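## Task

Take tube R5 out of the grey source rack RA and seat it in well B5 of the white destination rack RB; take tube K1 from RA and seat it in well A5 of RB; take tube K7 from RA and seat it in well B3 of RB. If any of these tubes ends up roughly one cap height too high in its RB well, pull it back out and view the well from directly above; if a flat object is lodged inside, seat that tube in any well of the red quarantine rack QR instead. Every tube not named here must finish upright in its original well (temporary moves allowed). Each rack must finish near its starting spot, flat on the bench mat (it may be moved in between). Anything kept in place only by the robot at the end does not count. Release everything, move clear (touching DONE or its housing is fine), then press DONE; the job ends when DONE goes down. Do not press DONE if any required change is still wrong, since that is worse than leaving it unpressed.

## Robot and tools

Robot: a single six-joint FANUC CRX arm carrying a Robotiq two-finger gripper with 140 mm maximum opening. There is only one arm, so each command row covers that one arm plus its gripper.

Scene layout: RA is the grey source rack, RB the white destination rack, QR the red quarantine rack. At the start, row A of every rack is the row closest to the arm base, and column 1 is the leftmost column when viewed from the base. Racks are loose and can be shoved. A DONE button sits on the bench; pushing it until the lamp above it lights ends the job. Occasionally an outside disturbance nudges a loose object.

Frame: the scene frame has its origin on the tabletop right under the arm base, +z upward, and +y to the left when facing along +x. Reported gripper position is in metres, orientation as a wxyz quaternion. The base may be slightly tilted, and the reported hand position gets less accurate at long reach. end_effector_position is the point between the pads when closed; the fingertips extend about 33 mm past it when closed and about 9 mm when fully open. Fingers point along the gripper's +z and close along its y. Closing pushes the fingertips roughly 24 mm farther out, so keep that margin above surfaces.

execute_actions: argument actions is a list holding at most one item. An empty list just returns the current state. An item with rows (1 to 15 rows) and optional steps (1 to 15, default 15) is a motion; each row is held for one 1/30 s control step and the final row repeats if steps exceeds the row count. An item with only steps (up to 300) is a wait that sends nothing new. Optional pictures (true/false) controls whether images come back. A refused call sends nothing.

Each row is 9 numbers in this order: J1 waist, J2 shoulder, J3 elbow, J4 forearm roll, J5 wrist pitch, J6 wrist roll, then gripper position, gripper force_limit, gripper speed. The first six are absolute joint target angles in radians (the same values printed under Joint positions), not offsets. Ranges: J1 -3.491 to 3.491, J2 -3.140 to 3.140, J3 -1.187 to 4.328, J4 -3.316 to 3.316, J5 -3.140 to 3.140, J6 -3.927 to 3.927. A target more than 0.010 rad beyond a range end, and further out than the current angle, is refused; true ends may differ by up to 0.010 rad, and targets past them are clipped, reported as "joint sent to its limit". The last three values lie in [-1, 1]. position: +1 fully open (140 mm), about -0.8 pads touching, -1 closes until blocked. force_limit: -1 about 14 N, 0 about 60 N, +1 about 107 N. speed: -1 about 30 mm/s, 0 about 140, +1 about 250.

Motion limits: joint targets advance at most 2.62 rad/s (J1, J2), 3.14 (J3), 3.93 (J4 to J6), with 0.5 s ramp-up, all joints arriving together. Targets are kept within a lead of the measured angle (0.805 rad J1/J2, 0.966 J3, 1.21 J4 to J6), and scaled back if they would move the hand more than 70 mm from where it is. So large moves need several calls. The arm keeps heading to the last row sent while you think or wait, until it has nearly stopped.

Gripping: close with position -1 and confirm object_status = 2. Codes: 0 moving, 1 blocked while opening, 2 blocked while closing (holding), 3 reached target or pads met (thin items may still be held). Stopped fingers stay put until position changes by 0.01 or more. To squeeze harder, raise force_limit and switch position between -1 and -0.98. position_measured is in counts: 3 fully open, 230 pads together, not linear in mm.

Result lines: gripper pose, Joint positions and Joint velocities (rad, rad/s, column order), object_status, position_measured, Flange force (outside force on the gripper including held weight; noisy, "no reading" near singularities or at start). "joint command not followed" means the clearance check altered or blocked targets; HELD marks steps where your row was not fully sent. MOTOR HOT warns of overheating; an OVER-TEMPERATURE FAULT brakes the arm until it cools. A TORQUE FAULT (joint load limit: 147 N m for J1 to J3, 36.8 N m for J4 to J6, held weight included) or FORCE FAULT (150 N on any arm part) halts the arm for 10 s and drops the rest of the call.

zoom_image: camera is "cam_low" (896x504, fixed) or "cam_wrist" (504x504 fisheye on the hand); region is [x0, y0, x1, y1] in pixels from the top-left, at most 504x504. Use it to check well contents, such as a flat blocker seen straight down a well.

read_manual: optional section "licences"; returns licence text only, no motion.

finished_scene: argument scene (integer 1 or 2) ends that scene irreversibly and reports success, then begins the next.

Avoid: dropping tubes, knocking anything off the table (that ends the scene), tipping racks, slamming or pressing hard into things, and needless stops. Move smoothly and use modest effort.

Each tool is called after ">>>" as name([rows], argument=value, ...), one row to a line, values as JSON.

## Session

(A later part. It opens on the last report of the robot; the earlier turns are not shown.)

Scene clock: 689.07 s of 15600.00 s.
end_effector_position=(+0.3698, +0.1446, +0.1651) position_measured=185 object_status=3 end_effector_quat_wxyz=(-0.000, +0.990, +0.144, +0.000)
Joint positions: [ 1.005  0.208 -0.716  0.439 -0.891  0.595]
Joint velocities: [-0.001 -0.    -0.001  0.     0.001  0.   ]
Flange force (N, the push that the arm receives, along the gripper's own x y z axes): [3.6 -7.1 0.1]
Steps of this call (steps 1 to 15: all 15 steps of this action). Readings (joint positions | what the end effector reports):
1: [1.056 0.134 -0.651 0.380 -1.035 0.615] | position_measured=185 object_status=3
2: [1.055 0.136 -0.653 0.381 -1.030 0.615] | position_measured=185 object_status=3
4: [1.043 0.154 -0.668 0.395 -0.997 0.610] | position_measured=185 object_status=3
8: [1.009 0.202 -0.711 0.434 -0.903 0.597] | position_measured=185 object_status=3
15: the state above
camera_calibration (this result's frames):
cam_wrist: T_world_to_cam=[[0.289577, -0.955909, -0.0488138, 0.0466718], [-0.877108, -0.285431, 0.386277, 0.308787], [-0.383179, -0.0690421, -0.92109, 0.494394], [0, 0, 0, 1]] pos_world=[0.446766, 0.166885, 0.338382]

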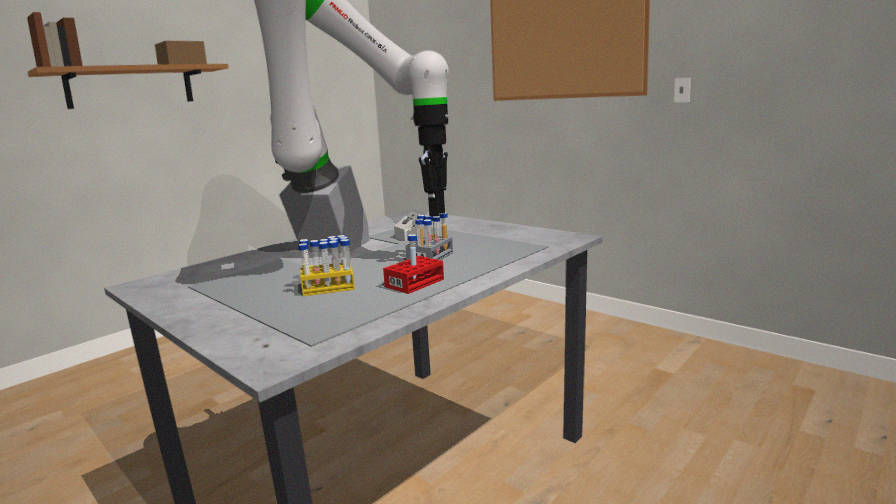

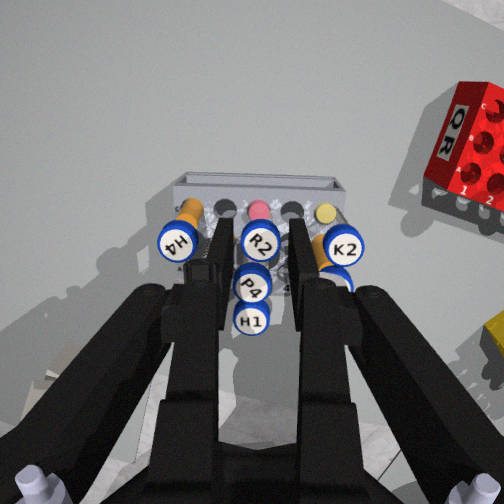

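>>> execute_actions([
  {"rows":[[0.983,0.243,-0.7345,0.4665,-0.839,0.585,-0.44,-0.5,0]],"steps":12},
], pictures=false)

>>> execute_actions([
  {"rows":[[0.983,0.243,-0.7345,0.4665,-0.839,0.585,-1,-0.5,-0.5]],"steps":12},
], pictures=false)

>>> execute_actions([
  {"rows":[[1.03,0.171,-0.684,0.41,-0.963,0.605,-1,-0.5,0]],"steps":15},
], pictures=false)

>>> execute_actions([
  {"rows":[[1.056,0.134,-0.651,0.38,-1.035,0.615,-1,-0.5,0]],"steps":10},
], pictures=false)

>>> execute_actions([
  {"rows":[[1.118,0.06,-0.54,0.33,-1.23,0.63,-1,-0.5,0]],"steps":15},
])

>>> execute_actions([
  {"rows":[[1.33,0.035,-0.61,0.275,-1.23,1.97,-1,-0.5,0]],"steps":15},
], pictures=false)

>>> execute_actions([
  {"rows":[[1.33,0.035,-0.61,0.275,-1.23,1.97,-1,-0.5,0]],"steps":15},
], pictures=false)

>>> execute_actions([
  {"rows":[[1.283,0.115,-0.728,0.32,-1.025,1.97,-1,-0.5,0]],"steps":15},
])

>>> zoom_image(camera="cam_wrist", region=[180,120,360,300])

Scene clock: 706.40 s of 15600.00 s.
end_effector_position=(+0.3705, +0.1442, +0.1466) position_measured=185 object_status=3 end_effector_quat_wxyz=(+0.000, +0.989, +0.146, -0.000)
Joint positions: [ 0.983  0.243 -0.734  0.466 -0.839  0.585]
Joint velocities: [-0.001  0.    -0.001  0.002  0.002 -0.001]
Flange force (N, the push that the arm receives, along the gripper's own x y z axes): [4.0 -4.9 2.4]
Steps of this call (steps 1 to 15: the robot went on to your last target; steps 16 to 90: nothing new was sent; then 13.93 s passed at rest; steps 91 to 102: all 12 steps of this action). Readings (joint positions | what the end effector reports):
91: [1.005 0.208 -0.717 0.439 -0.891 0.595] | position_measured=185 object_status=3
92: [1.003 0.210 -0.718 0.441 -0.887 0.594] | position_measured=185 object_status=3
94: [0.993 0.228 -0.727 0.455 -0.861 0.589] | position_measured=185 object_status=3
98: [0.984 0.242 -0.734 0.466 -0.840 0.585] | position_measured=185 object_status=3
102: the state above

Scene clock: 706.80 s of 15600.00 s.
end_effector_position=(+0.3705, +0.1442, +0.1465) position_measured=200 object_status=0 end_effector_quat_wxyz=(+0.000, +0.989, +0.146, -0.000)
Joint positions: [ 0.983  0.243 -0.734  0.467 -0.839  0.585]
Joint velocities: [ 0.001  0.001 -0.001  0.     0.    -0.   ]
Flange force (N, the push that the arm receives, along the gripper's own x y z axes): [3.2 -6.7 -1.5]
Steps of this call (steps 1 to 12: all 12 steps of this action). Readings (joint positions | what the end effector reports):
1: [0.983 0.243 -0.734 0.466 -0.839 0.585] | position_measured=185 object_status=0
2: [0.983 0.243 -0.734 0.466 -0.839 0.585] | position_measured=186 object_status=0
4: [0.983 0.243 -0.734 0.467 -0.839 0.585] | position_measured=196 object_status=0
8: [0.983 0.243 -0.734 0.467 -0.839 0.585] | position_measured=200 object_status=0
12: the state above

Scene clock: 707.30 s of 15600.00 s.
end_effector_position=(+0.3706, +0.1452, +0.1896) position_measured=200 object_status=2 end_effector_quat_wxyz=(+0.001, +0.990, +0.140, +0.000)
Joint positions: [ 1.03   0.171 -0.684  0.41  -0.963  0.605]
Joint velocities: [-0.    -0.002  0.001 -0.    -0.001 -0.   ]
Flange force (N, the push that the arm receives, along the gripper's own x y z axes): [1.7 -6.7 0.8]
Steps of this call (steps 1 to 15: all 15 steps of this action). Readings (joint positions | what the end effector reports):
1: [0.983 0.243 -0.734 0.467 -0.839 0.585] | position_measured=200 object_status=0
2: [0.984 0.241 -0.734 0.466 -0.842 0.585] | position_measured=200 object_status=2
4: [0.995 0.223 -0.721 0.451 -0.874 0.590] | position_measured=200 object_status=2
8: [1.027 0.175 -0.687 0.414 -0.955 0.604] | position_measured=200 object_status=2
15: the state above

Scene clock: 707.63 s of 15600.00 s.
end_effector_position=(+0.3690, +0.1459, +0.2145) position_measured=200 object_status=2 end_effector_quat_wxyz=(+0.001, +0.990, +0.138, -0.001)
Joint positions: [ 1.056  0.134 -0.651  0.38  -1.034  0.615]
Joint velocities: [ 0.004 -0.006  0.005 -0.005 -0.011  0.001]
Flange force (N, the push that the arm receives, along the gripper's own x y z axes): [3.2 -4.5 4.6]
Steps of this call (steps 1 to 10: all 10 steps of this action). Readings (joint positions | what the end effector reports):
1: [1.030 0.171 -0.684 0.410 -0.963 0.605] | position_measured=200 object_status=2
2: [1.031 0.169 -0.682 0.408 -0.967 0.606] | position_measured=200 object_status=2
4: [1.042 0.153 -0.668 0.396 -0.997 0.610] | position_measured=200 object_status=2
8: [1.055 0.135 -0.652 0.381 -1.033 0.615] | position_measured=200 object_status=2
10: the state above

Scene clock: 708.13 s of 15600.00 s.
end_effector_position=(+0.3693, +0.1471, +0.2853) position_measured=200 object_status=2 end_effector_quat_wxyz=(+0.003, +0.991, +0.134, -0.003)
Joint positions: [ 1.118  0.06  -0.54   0.33  -1.23   0.63 ]
Joint velocities: [-0.001 -0.002  0.002  0.001 -0.002 -0.   ]
Flange force (N, the push that the arm receives, along the gripper's own x y z axes): [4.9 -5.7 -2.2]
Steps of this call (steps 1 to 15: all 15 steps of this action). Readings (joint positions | what the end effector reports):
1: [1.056 0.134 -0.651 0.380 -1.035 0.615] | position_measured=200 object_status=2
2: [1.057 0.132 -0.649 0.379 -1.039 0.615] | position_measured=200 object_status=2
4: [1.068 0.120 -0.630 0.370 -1.073 0.618] | position_measured=200 object_status=2
8: [1.108 0.072 -0.558 0.339 -1.197 0.627] | position_measured=200 object_status=2
15: the state above
camera_calibration (this result's frames):
cam_wrist: T_world_to_cam=[[0.271168, -0.961505, -0.0444506, 0.0614293], [-0.879976, -0.266358, 0.393314, 0.258852], [-0.390013, -0.0675388, -0.918329, 0.606597], [0, 0, 0, 1]] pos_world=[0.447706, 0.168981, 0.457976]

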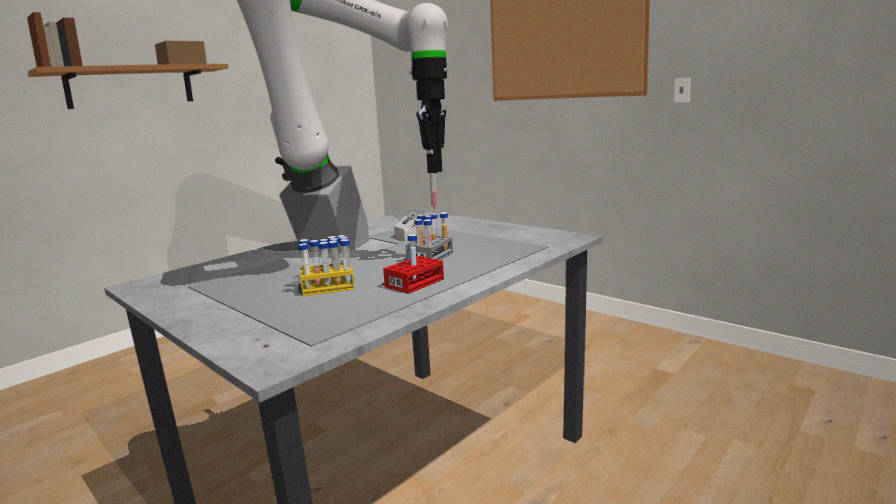

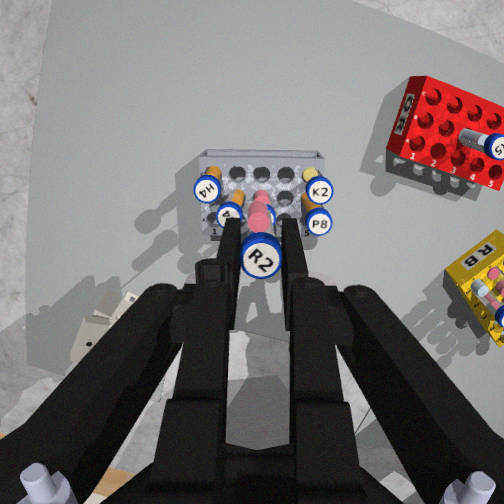

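Scene clock: 708.63 s of 15600.00 s.
end_effector_position=(+0.3228, +0.1743, +0.2872) position_measured=200 object_status=2 end_effector_quat_wxyz=(+0.000, +0.821, +0.570, -0.001)
Joint positions: [ 1.254  0.044 -0.587  0.295 -1.23   1.451]
Joint velocities: [ 0.412 -0.047 -0.123 -0.105 -0.     2.775]
Flange force (N, the push that the arm receives, along the gripper's own x y z axes): [4.2 -6.2 1.3]
Steps of this call (steps 1 to 15: all 15 steps of this action). Readings (joint positions | what the end effector reports):
1: [1.118 0.060 -0.540 0.330 -1.230 0.630] | position_measured=200 object_status=2
2: [1.119 0.060 -0.540 0.330 -1.230 0.634] | position_measured=200 object_status=2
4: [1.125 0.059 -0.543 0.328 -1.230 0.668] | position_measured=200 object_status=2
8: [1.154 0.056 -0.554 0.320 -1.230 0.839] | position_measured=200 object_status=2
15: the state above

Scene clock: 709.13 s of 15600.00 s.
end_effector_position=(+0.2973, +0.1870, +0.2886) position_measured=200 object_status=2 end_effector_quat_wxyz=(+0.001, +0.622, +0.783, +0.001)
Joint positions: [ 1.33   0.035 -0.61   0.275 -1.23   1.97 ]
Joint velocities: [ 0.    -0.001 -0.     0.    -0.     0.001]
Flange force (N, the push that the arm receives, along the gripper's own x y z axes): [6.9 0.7 -0.5]
Steps of this call (steps 1 to 15: all 15 steps of this action). Readings (joint positions | what the end effector reports):
1: [1.267 0.042 -0.591 0.291 -1.230 1.542] | position_measured=200 object_status=2
2: [1.279 0.041 -0.595 0.288 -1.230 1.623] | position_measured=200 object_status=2
4: [1.299 0.039 -0.601 0.283 -1.230 1.761] | position_measured=200 object_status=2
8: [1.324 0.036 -0.608 0.276 -1.230 1.932] | position_measured=200 object_status=2
15: the state above

Scene clock: 709.63 s of 15600.00 s.
end_effector_position=(+0.2947, +0.1880, +0.2177) position_measured=200 object_status=2 end_effector_quat_wxyz=(-0.000, +0.611, +0.792, +0.004)
Joint positions: [ 1.283  0.115 -0.728  0.32  -1.025  1.97 ]
Joint velocities: [-0.001  0.003 -0.002 -0.     0.003 -0.   ]
Flange force (N, the push that the arm receives, along the gripper's own x y z axes): [8.4 -1.3 1.7]
Steps of this call (steps 1 to 15: all 15 steps of this action). Readings (joint positions | what the end effector reports):
1: [1.330 0.035 -0.610 0.275 -1.230 1.970] | position_measured=200 object_status=2
2: [1.329 0.037 -0.612 0.275 -1.226 1.970] | position_measured=200 object_status=2
4: [1.322 0.050 -0.632 0.283 -1.192 1.970] | position_measured=200 object_status=2
8: [1.292 0.100 -0.706 0.311 -1.064 1.970] | position_measured=200 object_status=2
15: the state above
camera_calibration (this result's frames):
cam_wrist: T_world_to_cam=[[0.964699, 0.259854, -0.0428007, -0.316411], [0.256111, -0.88783, 0.382316, 0.0152228], [0.0613467, -0.379782, -0.92304, 0.444874], [0, 0, 0, 1]] pos_world=[0.274051, 0.264691, 0.391274]

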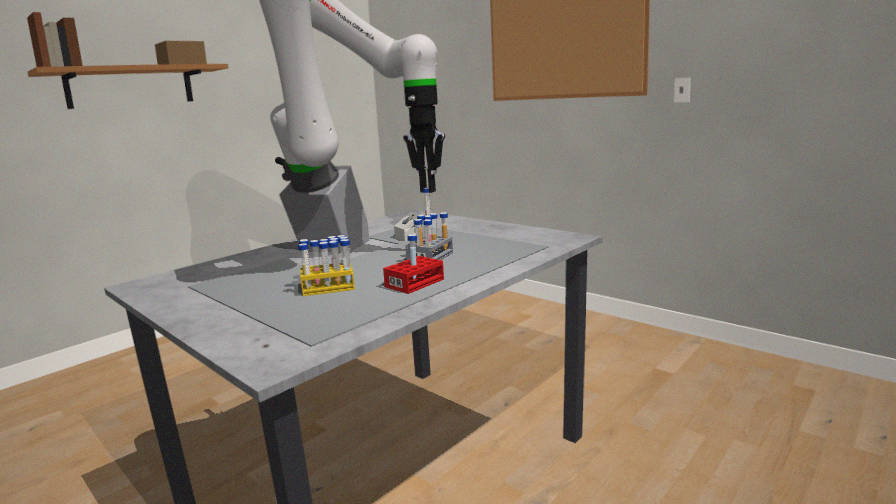

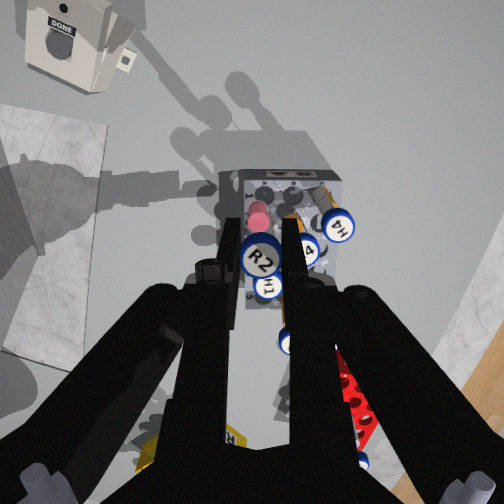

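Region (180, 120, 360, 300) of cam_wrist's 504x504 image, scaled by 2.800, with more detail than that image has.

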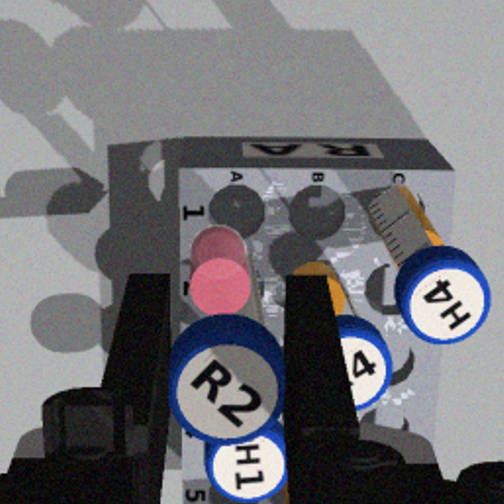

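>>> execute_actions([
  {"rows":[[1.257,0.151,-0.749,0.344,-0.967,1.97,-1,-0.5,0]],"steps":15},
])

>>> zoom_image(camera="cam_wrist", region=[180,120,360,300])

Scene clock: 722.43 s of 15600.00 s.
end_effector_position=(+0.2989, +0.1878, +0.1980) position_measured=200 object_status=2 end_effector_quat_wxyz=(+0.001, +0.609, +0.793, +0.004)
Joint positions: [ 1.257  0.151 -0.749  0.344 -0.967  1.97 ]
Joint velocities: [-0.    -0.002 -0.     0.     0.    -0.   ]
Flange force (N, the push that the arm receives, along the gripper's own x y z axes): [7.5 1.6 1.7]
Steps of this call (steps 1 to 15: the robot went on to your last target; steps 16 to 90: nothing new was sent; then 9.30 s passed at rest; steps 91 to 105: all 15 steps of this action). Readings (joint positions | what the end effector reports):
91: [1.283 0.115 -0.728 0.320 -1.025 1.970] | position_measured=200 object_status=2
92: [1.281 0.117 -0.729 0.322 -1.021 1.970] | position_measured=200 object_status=2
94: [1.269 0.135 -0.739 0.333 -0.993 1.970] | position_measured=200 object_status=2
98: [1.258 0.150 -0.748 0.343 -0.969 1.970] | position_measured=200 object_status=2
105: the state above
camera_calibration (this result's frames):
cam_wrist: T_world_to_cam=[[0.963586, 0.264136, -0.0416429, -0.321879], [0.259476, -0.885999, 0.38429, 0.0197087], [0.0646092, -0.381102, -0.922273, 0.425481], [0, 0, 0, 1]] pos_world=[0.277555, 0.264633, 0.371431]

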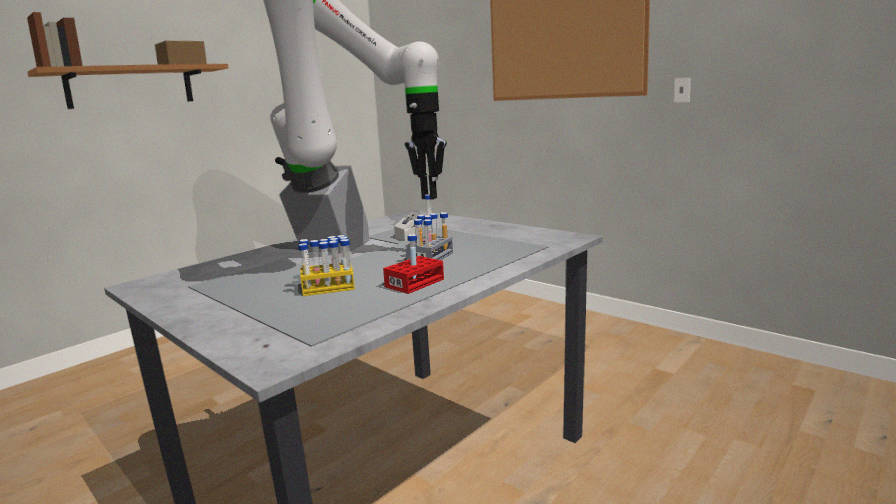

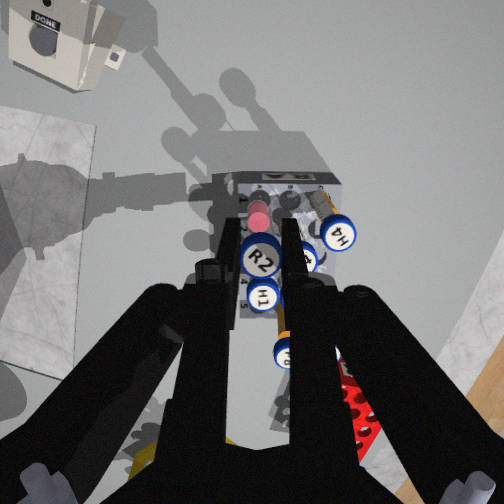

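Region (180, 120, 360, 300) of cam_wrist's 504x504 image, scaled by 2.800, with more detail than that image has.

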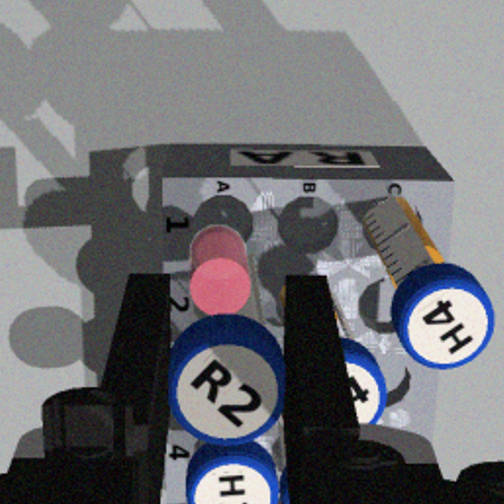

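>>> execute_actions([
  {"rows":[[1.243,0.179,-0.768,0.361,-0.921,1.967,-1,-0.5,0]],"steps":15},
])

Scene clock: 727.73 s of 15600.00 s.
end_effector_position=(+0.2989, +0.1879, +0.1825) position_measured=200 object_status=2 end_effector_quat_wxyz=(+0.001, +0.606, +0.795, +0.003)
Joint positions: [ 1.243  0.179 -0.768  0.361 -0.921  1.967]
Joint velocities: [-0.001  0.    -0.     0.001  0.002  0.   ]
Flange force (N, the push that the arm receives, along the gripper's own x y z axes): [7.9 1.2 1.2]
Steps of this call (steps 1 to 15: the robot went on to your last target; steps 16 to 90: nothing new was sent; then 1.80 s passed at rest; steps 91 to 105: all 15 steps of this action). Readings (joint positions | what the end effector reports):
91: [1.257 0.151 -0.749 0.344 -0.967 1.970] | position_measured=200 object_status=2
92: [1.256 0.153 -0.750 0.346 -0.963 1.970] | position_measured=200 object_status=2
94: [1.249 0.168 -0.761 0.354 -0.939 1.968] | position_measured=200 object_status=2
98: [1.243 0.178 -0.767 0.361 -0.922 1.967] | position_measured=200 object_status=2
105: the state above
camera_calibration (this result's frames):
cam_wrist: T_world_to_cam=[[0.961666, 0.270962, -0.042165, -0.323234], [0.265888, -0.883724, 0.385144, 0.0232207], [0.0670973, -0.381591, -0.921893, 0.41044], [0, 0, 0, 1]] pos_world=[0.27713, 0.264725, 0.35581]

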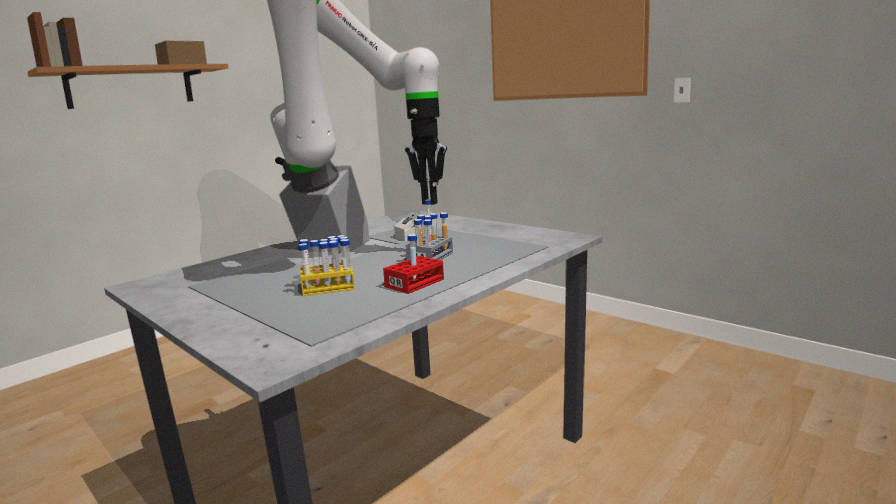

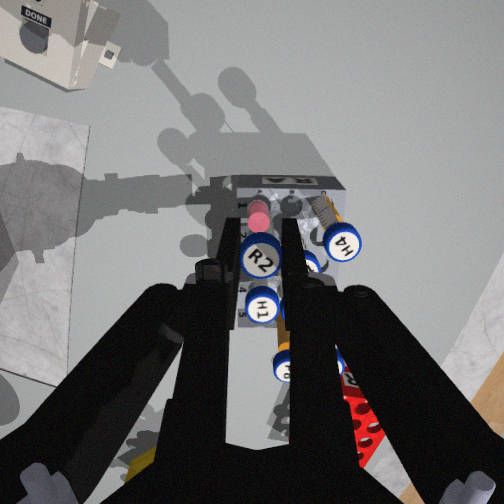

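>>> execute_actions([
  {"rows":[[1.232,0.2075,-0.788,0.377,-0.875,1.965,-1,-0.5,0]],"steps":15},
])

>>> execute_actions([
  {"rows":[[1.2235,0.2285,-0.8005,0.391,-0.841,1.96,-1,-0.5,0]],"steps":12},
])

Scene clock: 733.47 s of 15600.00 s.
end_effector_position=(+0.2970, +0.1877, +0.1668) position_measured=200 object_status=2 end_effector_quat_wxyz=(+0.001, +0.601, +0.799, +0.002)
Joint positions: [ 1.232  0.207 -0.788  0.377 -0.875  1.965]
Joint velocities: [ 0.001 -0.002 -0.    -0.001 -0.     0.001]
Flange force (N, the push that the arm receives, along the gripper's own x y z axes): [6.1 2.6 0.9]
Steps of this call (steps 1 to 15: the robot went on to your last target; steps 16 to 90: nothing new was sent; then 2.23 s passed at rest; steps 91 to 105: all 15 steps of this action). Readings (joint positions | what the end effector reports):
91: [1.243 0.179 -0.768 0.361 -0.921 1.967] | position_measured=200 object_status=2
92: [1.242 0.181 -0.770 0.362 -0.917 1.967] | position_measured=200 object_status=2
94: [1.236 0.196 -0.780 0.371 -0.893 1.966] | position_measured=200 object_status=2
98: [1.232 0.207 -0.787 0.377 -0.876 1.965] | position_measured=200 object_status=2
105: the state above
camera_calibration (this result's frames):
cam_wrist: T_world_to_cam=[[0.958411, 0.28191, -0.0444411, -0.322747], [0.276768, -0.88012, 0.385731, 0.0256423], [0.0696281, -0.381989, -0.92154, 0.395343], [0, 0, 0, 1]] pos_world=[0.2747, 0.264571, 0.340091]

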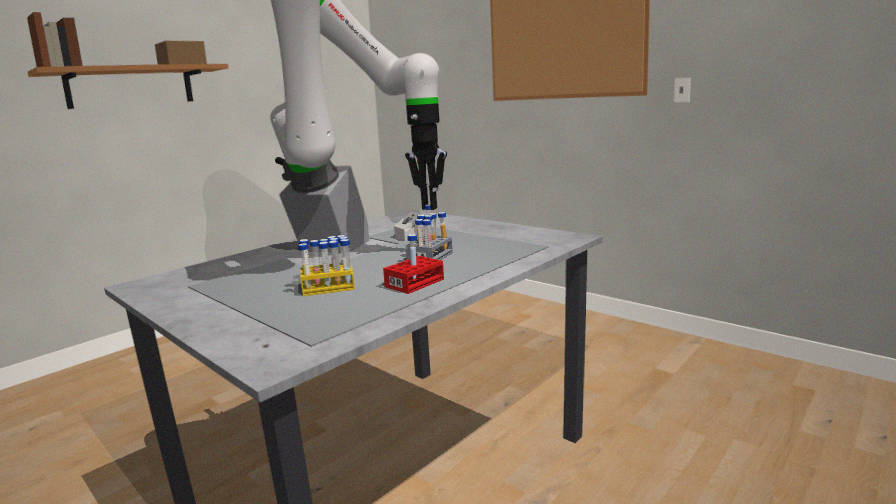

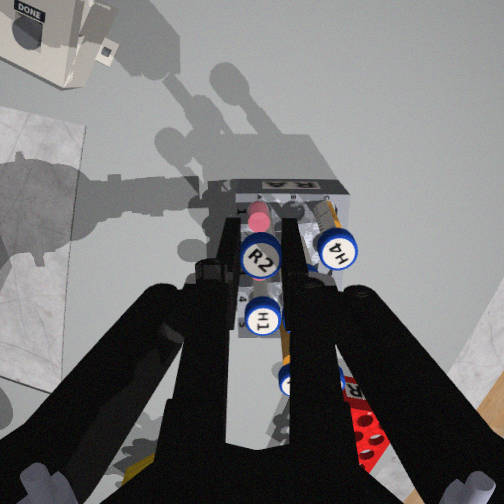

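Scene clock: 733.87 s of 15600.00 s.
end_effector_position=(+0.2964, +0.1886, +0.1563) position_measured=200 object_status=2 end_effector_quat_wxyz=(+0.000, +0.599, +0.801, +0.003)
Joint positions: [ 1.224  0.228 -0.8    0.391 -0.841  1.96 ]
Joint velocities: [-0.001  0.003 -0.001  0.001  0.001 -0.   ]
Flange force (N, the push that the arm receives, along the gripper's own x y z axes): [4.3 2.2 -0.9]
Steps of this call (steps 1 to 12: all 12 steps of this action). Readings (joint positions | what the end effector reports):
1: [1.232 0.208 -0.788 0.377 -0.875 1.965] | position_measured=200 object_status=2
2: [1.231 0.210 -0.789 0.379 -0.871 1.964] | position_measured=200 object_status=2
4: [1.226 0.222 -0.796 0.386 -0.852 1.962] | position_measured=200 object_status=2
8: [1.224 0.228 -0.800 0.391 -0.842 1.960] | position_measured=200 object_status=2
12: the state above
camera_calibration (this result's frames):
cam_wrist: T_world_to_cam=[[0.956763, 0.287483, -0.0442598, -0.32347], [0.281906, -0.878996, 0.384572, 0.0290596], [0.0716536, -0.380421, -0.922033, 0.385191], [0, 0, 0, 1]] pos_world=[0.273692, 0.26507, 0.329667]

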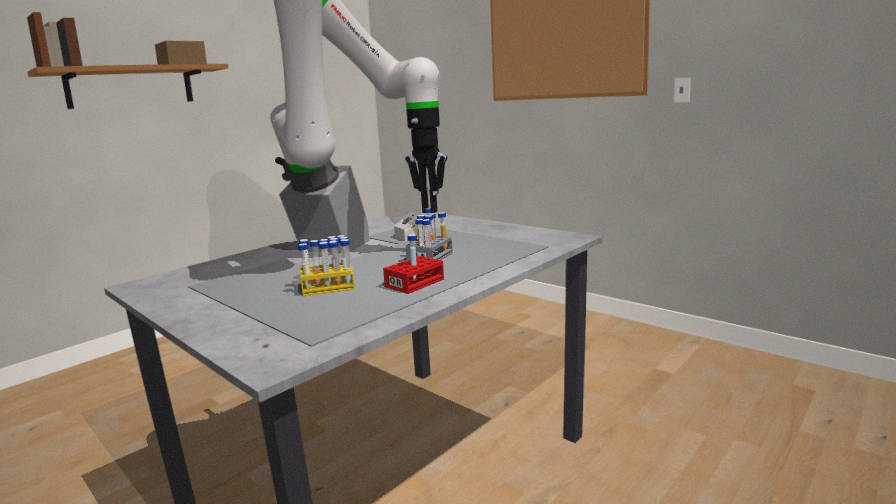

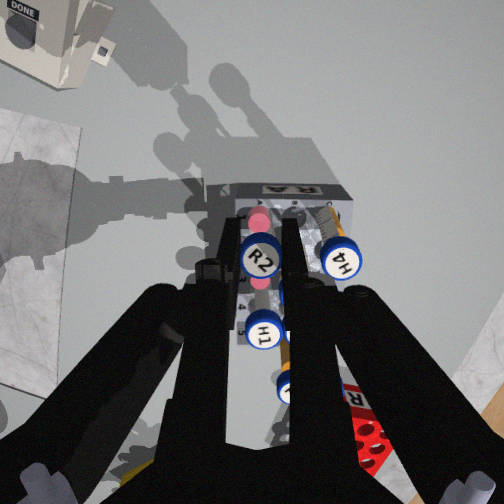

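>>> execute_actions([
  {"rows":[[1.218,0.236,-0.806,0.398,-0.828,1.96,-1,-0.5,0]],"steps":10},
], pictures=false)

Scene clock: 737.70 s of 15600.00 s.
end_effector_position=(+0.2967, +0.1880, +0.1520) position_measured=200 object_status=2 end_effector_quat_wxyz=(+0.000, +0.598, +0.802, +0.003)
Joint positions: [ 1.218  0.236 -0.806  0.398 -0.828  1.96 ]
Joint velocities: [ 0.    -0.    -0.001  0.001  0.001  0.001]
Flange force (N, the push that the arm receives, along the gripper's own x y z axes): [7.2 -0.5 1.5]
Steps of this call (steps 1 to 15: the robot went on to your last target; steps 16 to 100: nothing new was sent; then 0.17 s passed at rest; steps 101 to 110: all 10 steps of this action). Readings (joint positions | what the end effector reports):
101: [1.223 0.229 -0.801 0.391 -0.841 1.960] | position_measured=200 object_status=2
102: [1.222 0.230 -0.802 0.393 -0.838 1.960] | position_measured=200 object_status=2
104: [1.219 0.234 -0.805 0.396 -0.831 1.960] | position_measured=200 object_status=2
108: [1.218 0.236 -0.806 0.398 -0.828 1.960] | position_measured=200 object_status=2
110: the state above

>>> execute_actions([
  {"rows":[[1.2135,0.244,-0.81,0.4035,-0.816,1.96,-1,-0.5,0]],"steps":10},
], pictures=false)

>>> execute_actions([
  {"rows":[[1.2135,0.244,-0.81,0.4035,-0.816,1.96,-0.48,-0.5,-0.5]],"steps":10},
], pictures=false)

>>> execute_actions([
  {"rows":[[1.283,0.115,-0.728,0.32,-1.025,1.97,-0.48,-0.5,0]],"steps":15},
])

>>> execute_actions([
  {"rows":[[1.487,0.3821,-0.5804,0.2571,-0.9529,2.6,-1,-0.5,0]],"steps":15},
], pictures=false)

>>> execute_actions([
  {"rows":[[1.487,0.3821,-0.5804,0.2571,-0.9529,2.6,-1,-0.5,0]],"steps":15},
])

>>> zoom_image(camera="cam_low", region=[370,180,480,270])

Scene clock: 755.87 s of 15600.00 s.
end_effector_position=(+0.2967, +0.1880, +0.1481) position_measured=200 object_status=2 end_effector_quat_wxyz=(-0.000, +0.597, +0.802, +0.002)
Joint positions: [ 1.214  0.244 -0.81   0.403 -0.816  1.96 ]
Joint velocities: [-0.001  0.001 -0.001  0.001  0.002  0.   ]
Flange force (N, the push that the arm receives, along the gripper's own x y z axes): [6.9 2.2 1.5]
Steps of this call (steps 1 to 15: the robot went on to your last target; steps 16 to 90: nothing new was sent; then 14.83 s passed at rest; steps 91 to 100: all 10 steps of this action). Readings (joint positions | what the end effector reports):
91: [1.218 0.236 -0.806 0.398 -0.828 1.960] | position_measured=200 object_status=2
92: [1.217 0.238 -0.807 0.399 -0.825 1.960] | position_measured=200 object_status=2
94: [1.215 0.242 -0.809 0.402 -0.819 1.960] | position_measured=200 object_status=2
98: [1.214 0.244 -0.810 0.403 -0.816 1.960] | position_measured=200 object_status=2
100: the state above

Scene clock: 756.20 s of 15600.00 s.
end_effector_position=(+0.2967, +0.1880, +0.1481) position_measured=190 object_status=0 end_effector_quat_wxyz=(-0.000, +0.597, +0.802, +0.002)
Joint positions: [ 1.214  0.244 -0.81   0.403 -0.816  1.96 ]
Joint velocities: [ 0.001  0.002  0.    -0.001 -0.     0.   ]
Flange force (N, the push that the arm receives, along the gripper's own x y z axes): [7.1 0.7 1.3]
Steps of this call (steps 1 to 10: all 10 steps of this action). Readings (joint positions | what the end effector reports):
1: [1.214 0.244 -0.810 0.403 -0.816 1.960] | position_measured=200 object_status=0
2: [1.214 0.244 -0.810 0.403 -0.816 1.960] | position_measured=200 object_status=0
4: [1.214 0.244 -0.810 0.403 -0.816 1.960] | position_measured=190 object_status=0
8: [1.214 0.244 -0.810 0.403 -0.816 1.960] | position_measured=190 object_status=0
10: the state above

Scene clock: 756.70 s of 15600.00 s.
end_effector_position=(+0.2947, +0.1879, +0.2175) position_measured=190 object_status=3 end_effector_quat_wxyz=(-0.000, +0.611, +0.792, +0.004)
Joint positions: [ 1.283  0.115 -0.728  0.32  -1.025  1.97 ]
Joint velocities: [ 0.001 -0.003  0.001 -0.    -0.003  0.   ]
Flange force (N, the push that the arm receives, along the gripper's own x y z axes): [5.7 -0.5 0.5]
Steps of this call (steps 1 to 15: all 15 steps of this action). Readings (joint positions | what the end effector reports):
1: [1.214 0.244 -0.810 0.403 -0.816 1.960] | position_measured=190 object_status=0
2: [1.214 0.242 -0.809 0.403 -0.819 1.960] | position_measured=190 object_status=0
4: [1.224 0.223 -0.797 0.390 -0.851 1.962] | position_measured=190 object_status=3
8: [1.268 0.142 -0.745 0.338 -0.981 1.968] | position_measured=190 object_status=3
15: the state above
camera_calibration (this result's frames):
cam_wrist: T_world_to_cam=[[0.96469, 0.259848, -0.0430342, -0.316278], [0.256179, -0.887716, 0.382536, 0.015129], [0.0611988, -0.380053, -0.922938, 0.444692], [0, 0, 0, 1]] pos_world=[0.27402, 0.264621, 0.391025]

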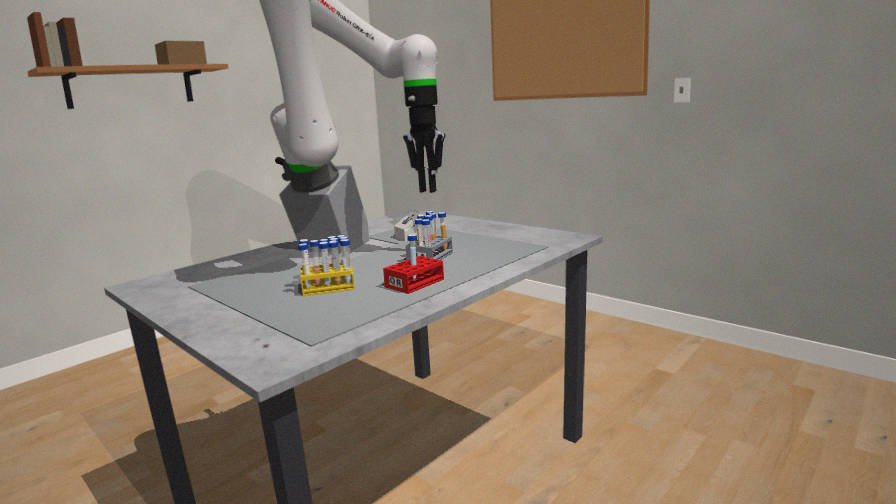

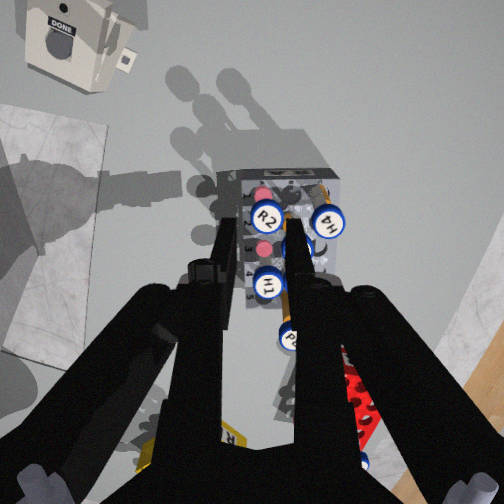

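Scene clock: 757.20 s of 15600.00 s.
end_effector_position=(+0.2424, +0.2899, +0.2034) position_measured=232 object_status=3 end_effector_quat_wxyz=(-0.000, +0.301, +0.954, +0.001)
Joint positions: [ 1.459  0.346 -0.6    0.266 -0.963  2.514]
Joint velocities: [ 0.339  0.438  0.243 -0.104  0.117  1.035]
Flange force (N, the push that the arm receives, along the gripper's own x y z axes): [16.4 16.4 6.7]
Steps of this call (steps 1 to 15: all 15 steps of this action). Readings (joint positions | what the end effector reports):
1: [1.283 0.115 -0.728 0.320 -1.025 1.970] | position_measured=190 object_status=0
2: [1.284 0.117 -0.727 0.320 -1.025 1.974] | position_measured=192 object_status=0
4: [1.295 0.132 -0.719 0.316 -1.021 2.008] | position_measured=207 object_status=0
8: [1.350 0.204 -0.679 0.299 -1.001 2.177] | position_measured=232 object_status=0
15: the state above

Scene clock: 757.70 s of 15600.00 s.
end_effector_position=(+0.2319, +0.3045, +0.1997) position_measured=232 object_status=3 end_effector_quat_wxyz=(-0.000, +0.248, +0.969, +0.000)
Joint positions: [ 1.487  0.382 -0.58   0.257 -0.953  2.6  ]
Joint velocities: [-0.     0.     0.     0.001 -0.     0.   ]
Flange force (N, the push that the arm receives, along the gripper's own x y z axes): [5.2 5.1 1.8]
Steps of this call (steps 1 to 15: all 15 steps of this action). Readings (joint positions | what the end effector reports):
1: [1.470 0.359 -0.593 0.262 -0.959 2.546] | position_measured=232 object_status=3
2: [1.478 0.370 -0.587 0.260 -0.956 2.570] | position_measured=232 object_status=3
4: [1.486 0.380 -0.581 0.258 -0.953 2.596] | position_measured=232 object_status=3
8: [1.487 0.382 -0.580 0.257 -0.953 2.600] | position_measured=232 object_status=3
15: the state above
camera_calibration (this result's frames):
cam_wrist: T_world_to_cam=[[0.474397, 0.878994, -0.0481425, -0.360608], [0.82015, -0.421445, 0.386958, -0.132133], [0.319845, -0.223056, -0.92084, 0.368299], [0, 0, 0, 1]] pos_world=[0.161642, 0.343436, 0.372914]

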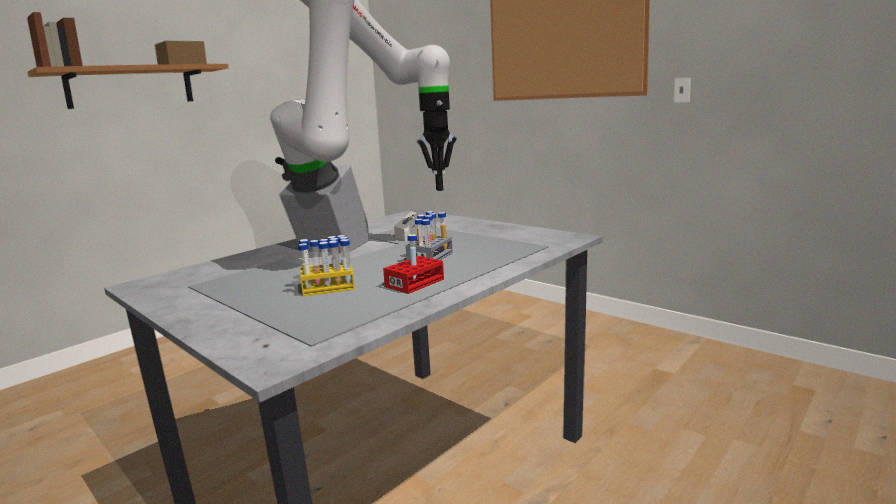

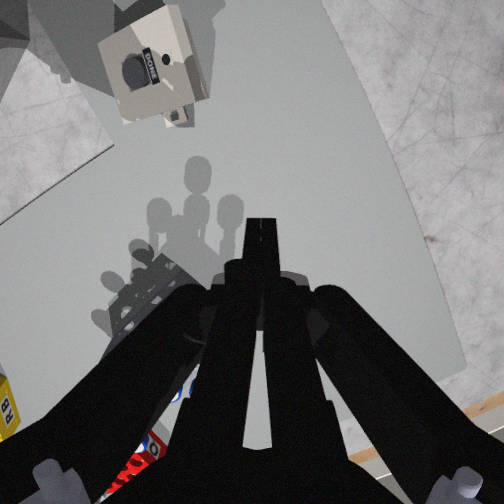

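Region (370, 180, 480, 270) of cam_low's 896x504 image, scaled by 4.582, with more detail than that image has; it fills the top 412 rows of this view, and the rest is white.

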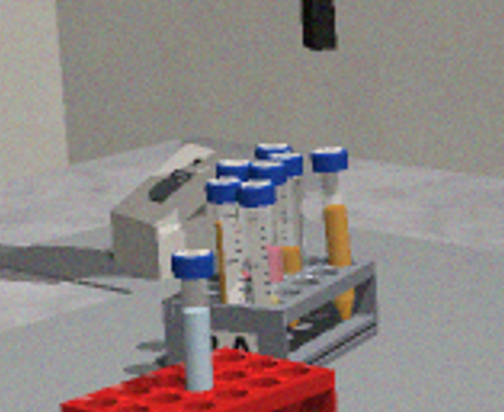

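>>> execute_actions([
  {"rows":[[1.85,0.29,-0.80,0.11,-0.86,1.4,-1,-0.5,0]],"steps":15},
], pictures=false)

>>> execute_actions([
  {"rows":[[1.85,0.29,-0.80,0.11,-0.86,1.4,-1,-0.5,0]],"steps":15},
], pictures=false)

>>> execute_actions([
  {"rows":[[1.85,0.3135,-0.8304,0.1127,-0.809,1.4,-1,-0.5,0]],"steps":15},
])

Scene clock: 775.53 s of 15600.00 s.
end_effector_position=(+0.1432, +0.2855, +0.1879) position_measured=232 object_status=3 end_effector_quat_wxyz=(-0.003, +0.505, +0.863, +0.002)
Joint positions: [ 1.705  0.327 -0.712  0.169 -0.897  1.879]
Joint velocities: [ 0.675 -0.171 -0.408 -0.271  0.172 -2.225]
Flange force (N, the push that the arm receives, along the gripper's own x y z axes): [8.7 0.0 4.9]
Steps of this call (steps 1 to 15: the robot went on to your last target; steps 16 to 90: nothing new was sent; then 14.33 s passed at rest; steps 91 to 105: all 15 steps of this action). Readings (joint positions | what the end effector reports):
91: [1.487 0.382 -0.580 0.257 -0.953 2.600] | position_measured=232 object_status=3
92: [1.488 0.382 -0.581 0.257 -0.953 2.596] | position_measured=232 object_status=3
94: [1.498 0.379 -0.587 0.252 -0.950 2.562] | position_measured=232 object_status=3
98: [1.550 0.366 -0.619 0.231 -0.937 2.391] | position_measured=232 object_status=3
105: the state above

Scene clock: 776.03 s of 15600.00 s.
end_effector_position=(+0.0970, +0.2608, +0.1759) position_measured=232 object_status=3 end_effector_quat_wxyz=(-0.001, +0.658, +0.753, +0.002)
Joint positions: [ 1.85  0.29 -0.8   0.11 -0.86  1.4 ]
Joint velocities: [ 0.001  0.    -0.001 -0.001  0.    -0.002]
Flange force (N, the push that the arm receives, along the gripper's own x y z axes): [6.8 -3.8 2.9]
Steps of this call (steps 1 to 15: all 15 steps of this action). Readings (joint positions | what the end effector reports):
1: [1.728 0.321 -0.726 0.160 -0.891 1.804] | position_measured=232 object_status=3
2: [1.750 0.315 -0.739 0.151 -0.886 1.732] | position_measured=232 object_status=3
4: [1.788 0.306 -0.763 0.135 -0.876 1.604] | position_measured=232 object_status=3
8: [1.838 0.293 -0.793 0.115 -0.863 1.439] | position_measured=232 object_status=3
15: the state above

Scene clock: 776.53 s of 15600.00 s.
end_effector_position=(+0.0964, +0.2544, +0.1593) position_measured=232 object_status=3 end_effector_quat_wxyz=(-0.000, +0.656, +0.755, +0.000)
Joint positions: [ 1.85   0.313 -0.83   0.113 -0.809  1.4  ]
Joint velocities: [ 0.001  0.    -0.001  0.     0.001  0.001]
Flange force (N, the push that the arm receives, along the gripper's own x y z axes): [6.7 -3.2 3.4]
Steps of this call (steps 1 to 15: all 15 steps of this action). Readings (joint positions | what the end effector reports):
1: [1.850 0.290 -0.800 0.110 -0.860 1.400] | position_measured=232 object_status=3
2: [1.850 0.291 -0.802 0.110 -0.856 1.400] | position_measured=232 object_status=3
4: [1.850 0.304 -0.818 0.111 -0.830 1.400] | position_measured=232 object_status=3
8: [1.850 0.313 -0.830 0.113 -0.810 1.400] | position_measured=232 object_status=3
15: the state above
camera_calibration (this result's frames):
cam_wrist: T_world_to_cam=[[0.988093, 0.145957, -0.0486721, -0.117182], [0.153377, -0.909431, 0.386538, 0.161927], [0.0121539, -0.389401, -0.920988, 0.435183], [0, 0, 0, 1]] pos_world=[0.085662, 0.333826, 0.332504]

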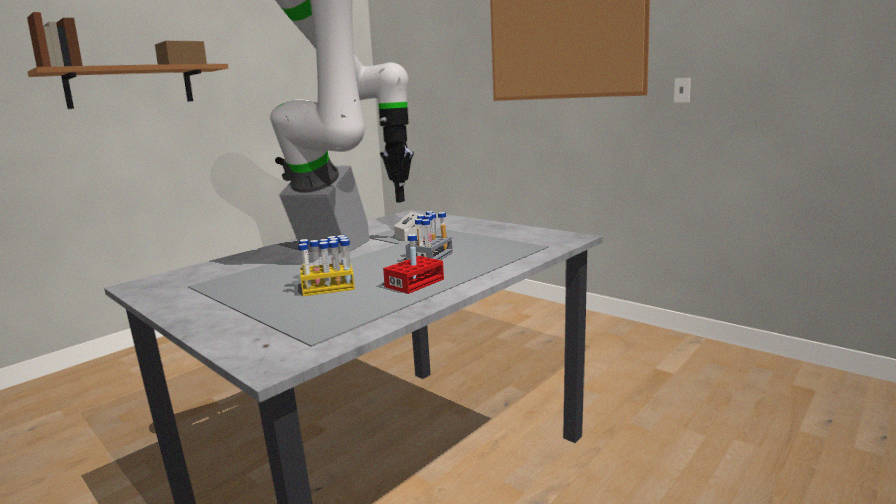

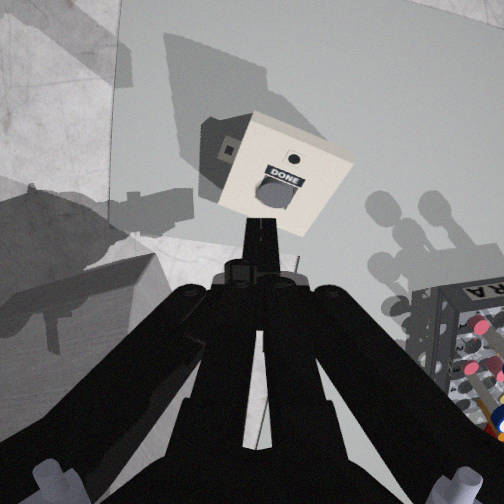

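>>> execute_actions([
  {"rows":[[1.822,0.442,-0.876,0.155,-0.635,1.03,-1,-0.5,0]],"steps":15},
])

>>> zoom_image(camera="cam_low", region=[370,180,450,250])

Scene clock: 793.03 s of 15600.00 s.
end_effector_position=(+0.1001, +0.2544, +0.1097) position_measured=232 object_status=3 end_effector_quat_wxyz=(-0.000, +0.777, +0.630, +0.000)
Joint positions: [ 1.822  0.442 -0.876  0.155 -0.635  1.031]
Joint velocities: [-0.     0.005  0.001  0.003  0.008 -0.013]
Flange force (N, the push that the arm receives, along the gripper's own x y z axes): [0.6 -7.6 4.3]
Steps of this call (steps 1 to 15: the robot went on to your last target; steps 16 to 90: nothing new was sent; then 13.00 s passed at rest; steps 91 to 105: all 15 steps of this action). Readings (joint positions | what the end effector reports):
91: [1.850 0.314 -0.830 0.113 -0.809 1.400] | position_measured=232 object_status=3
92: [1.850 0.315 -0.831 0.113 -0.807 1.396] | position_measured=232 object_status=3
94: [1.848 0.327 -0.835 0.117 -0.791 1.362] | position_measured=232 object_status=3
98: [1.835 0.385 -0.856 0.136 -0.712 1.194] | position_measured=232 object_status=3
105: the state above
camera_calibration (this result's frames):
cam_wrist: T_world_to_cam=[[0.97856, -0.200041, -0.0490261, -0.0342741], [-0.166107, -0.907257, 0.386384, 0.211987], [-0.121772, -0.369956, -0.921034, 0.397921], [0, 0, 0, 1]] pos_world=[0.117207, 0.332684, 0.282911]

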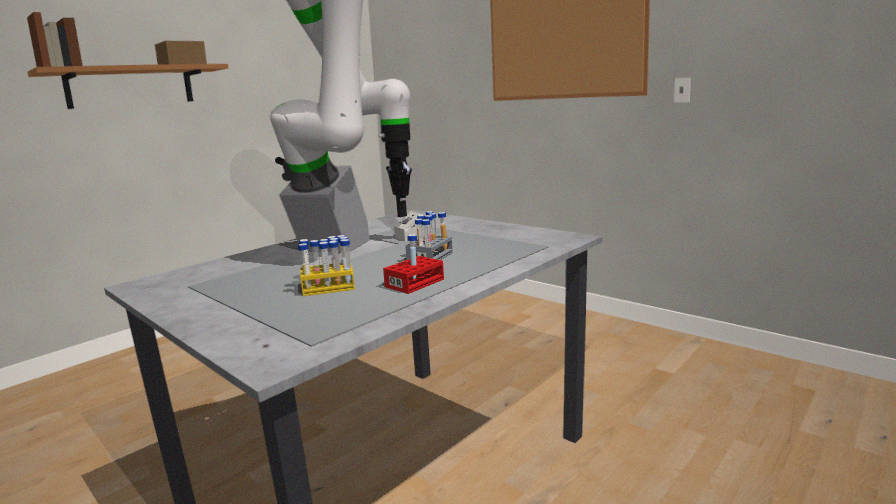

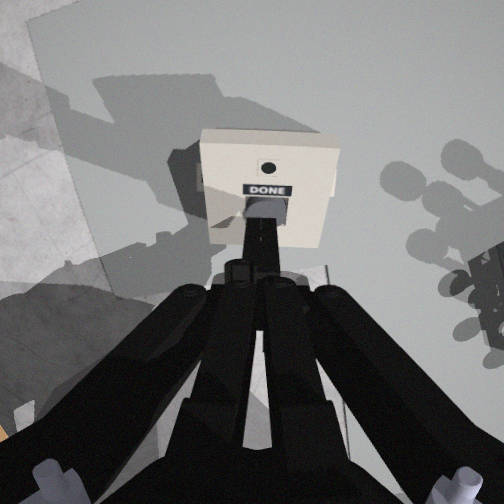

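Region (370, 180, 450, 250) of cam_low's 896x504 image, scaled by 6.300, with more detail than that image has; it fills the top 441 rows of this view, and the rest is white.

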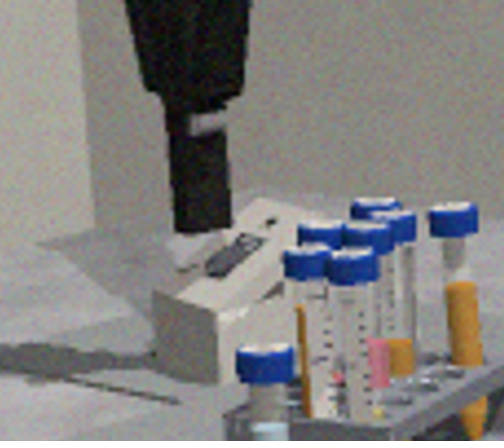

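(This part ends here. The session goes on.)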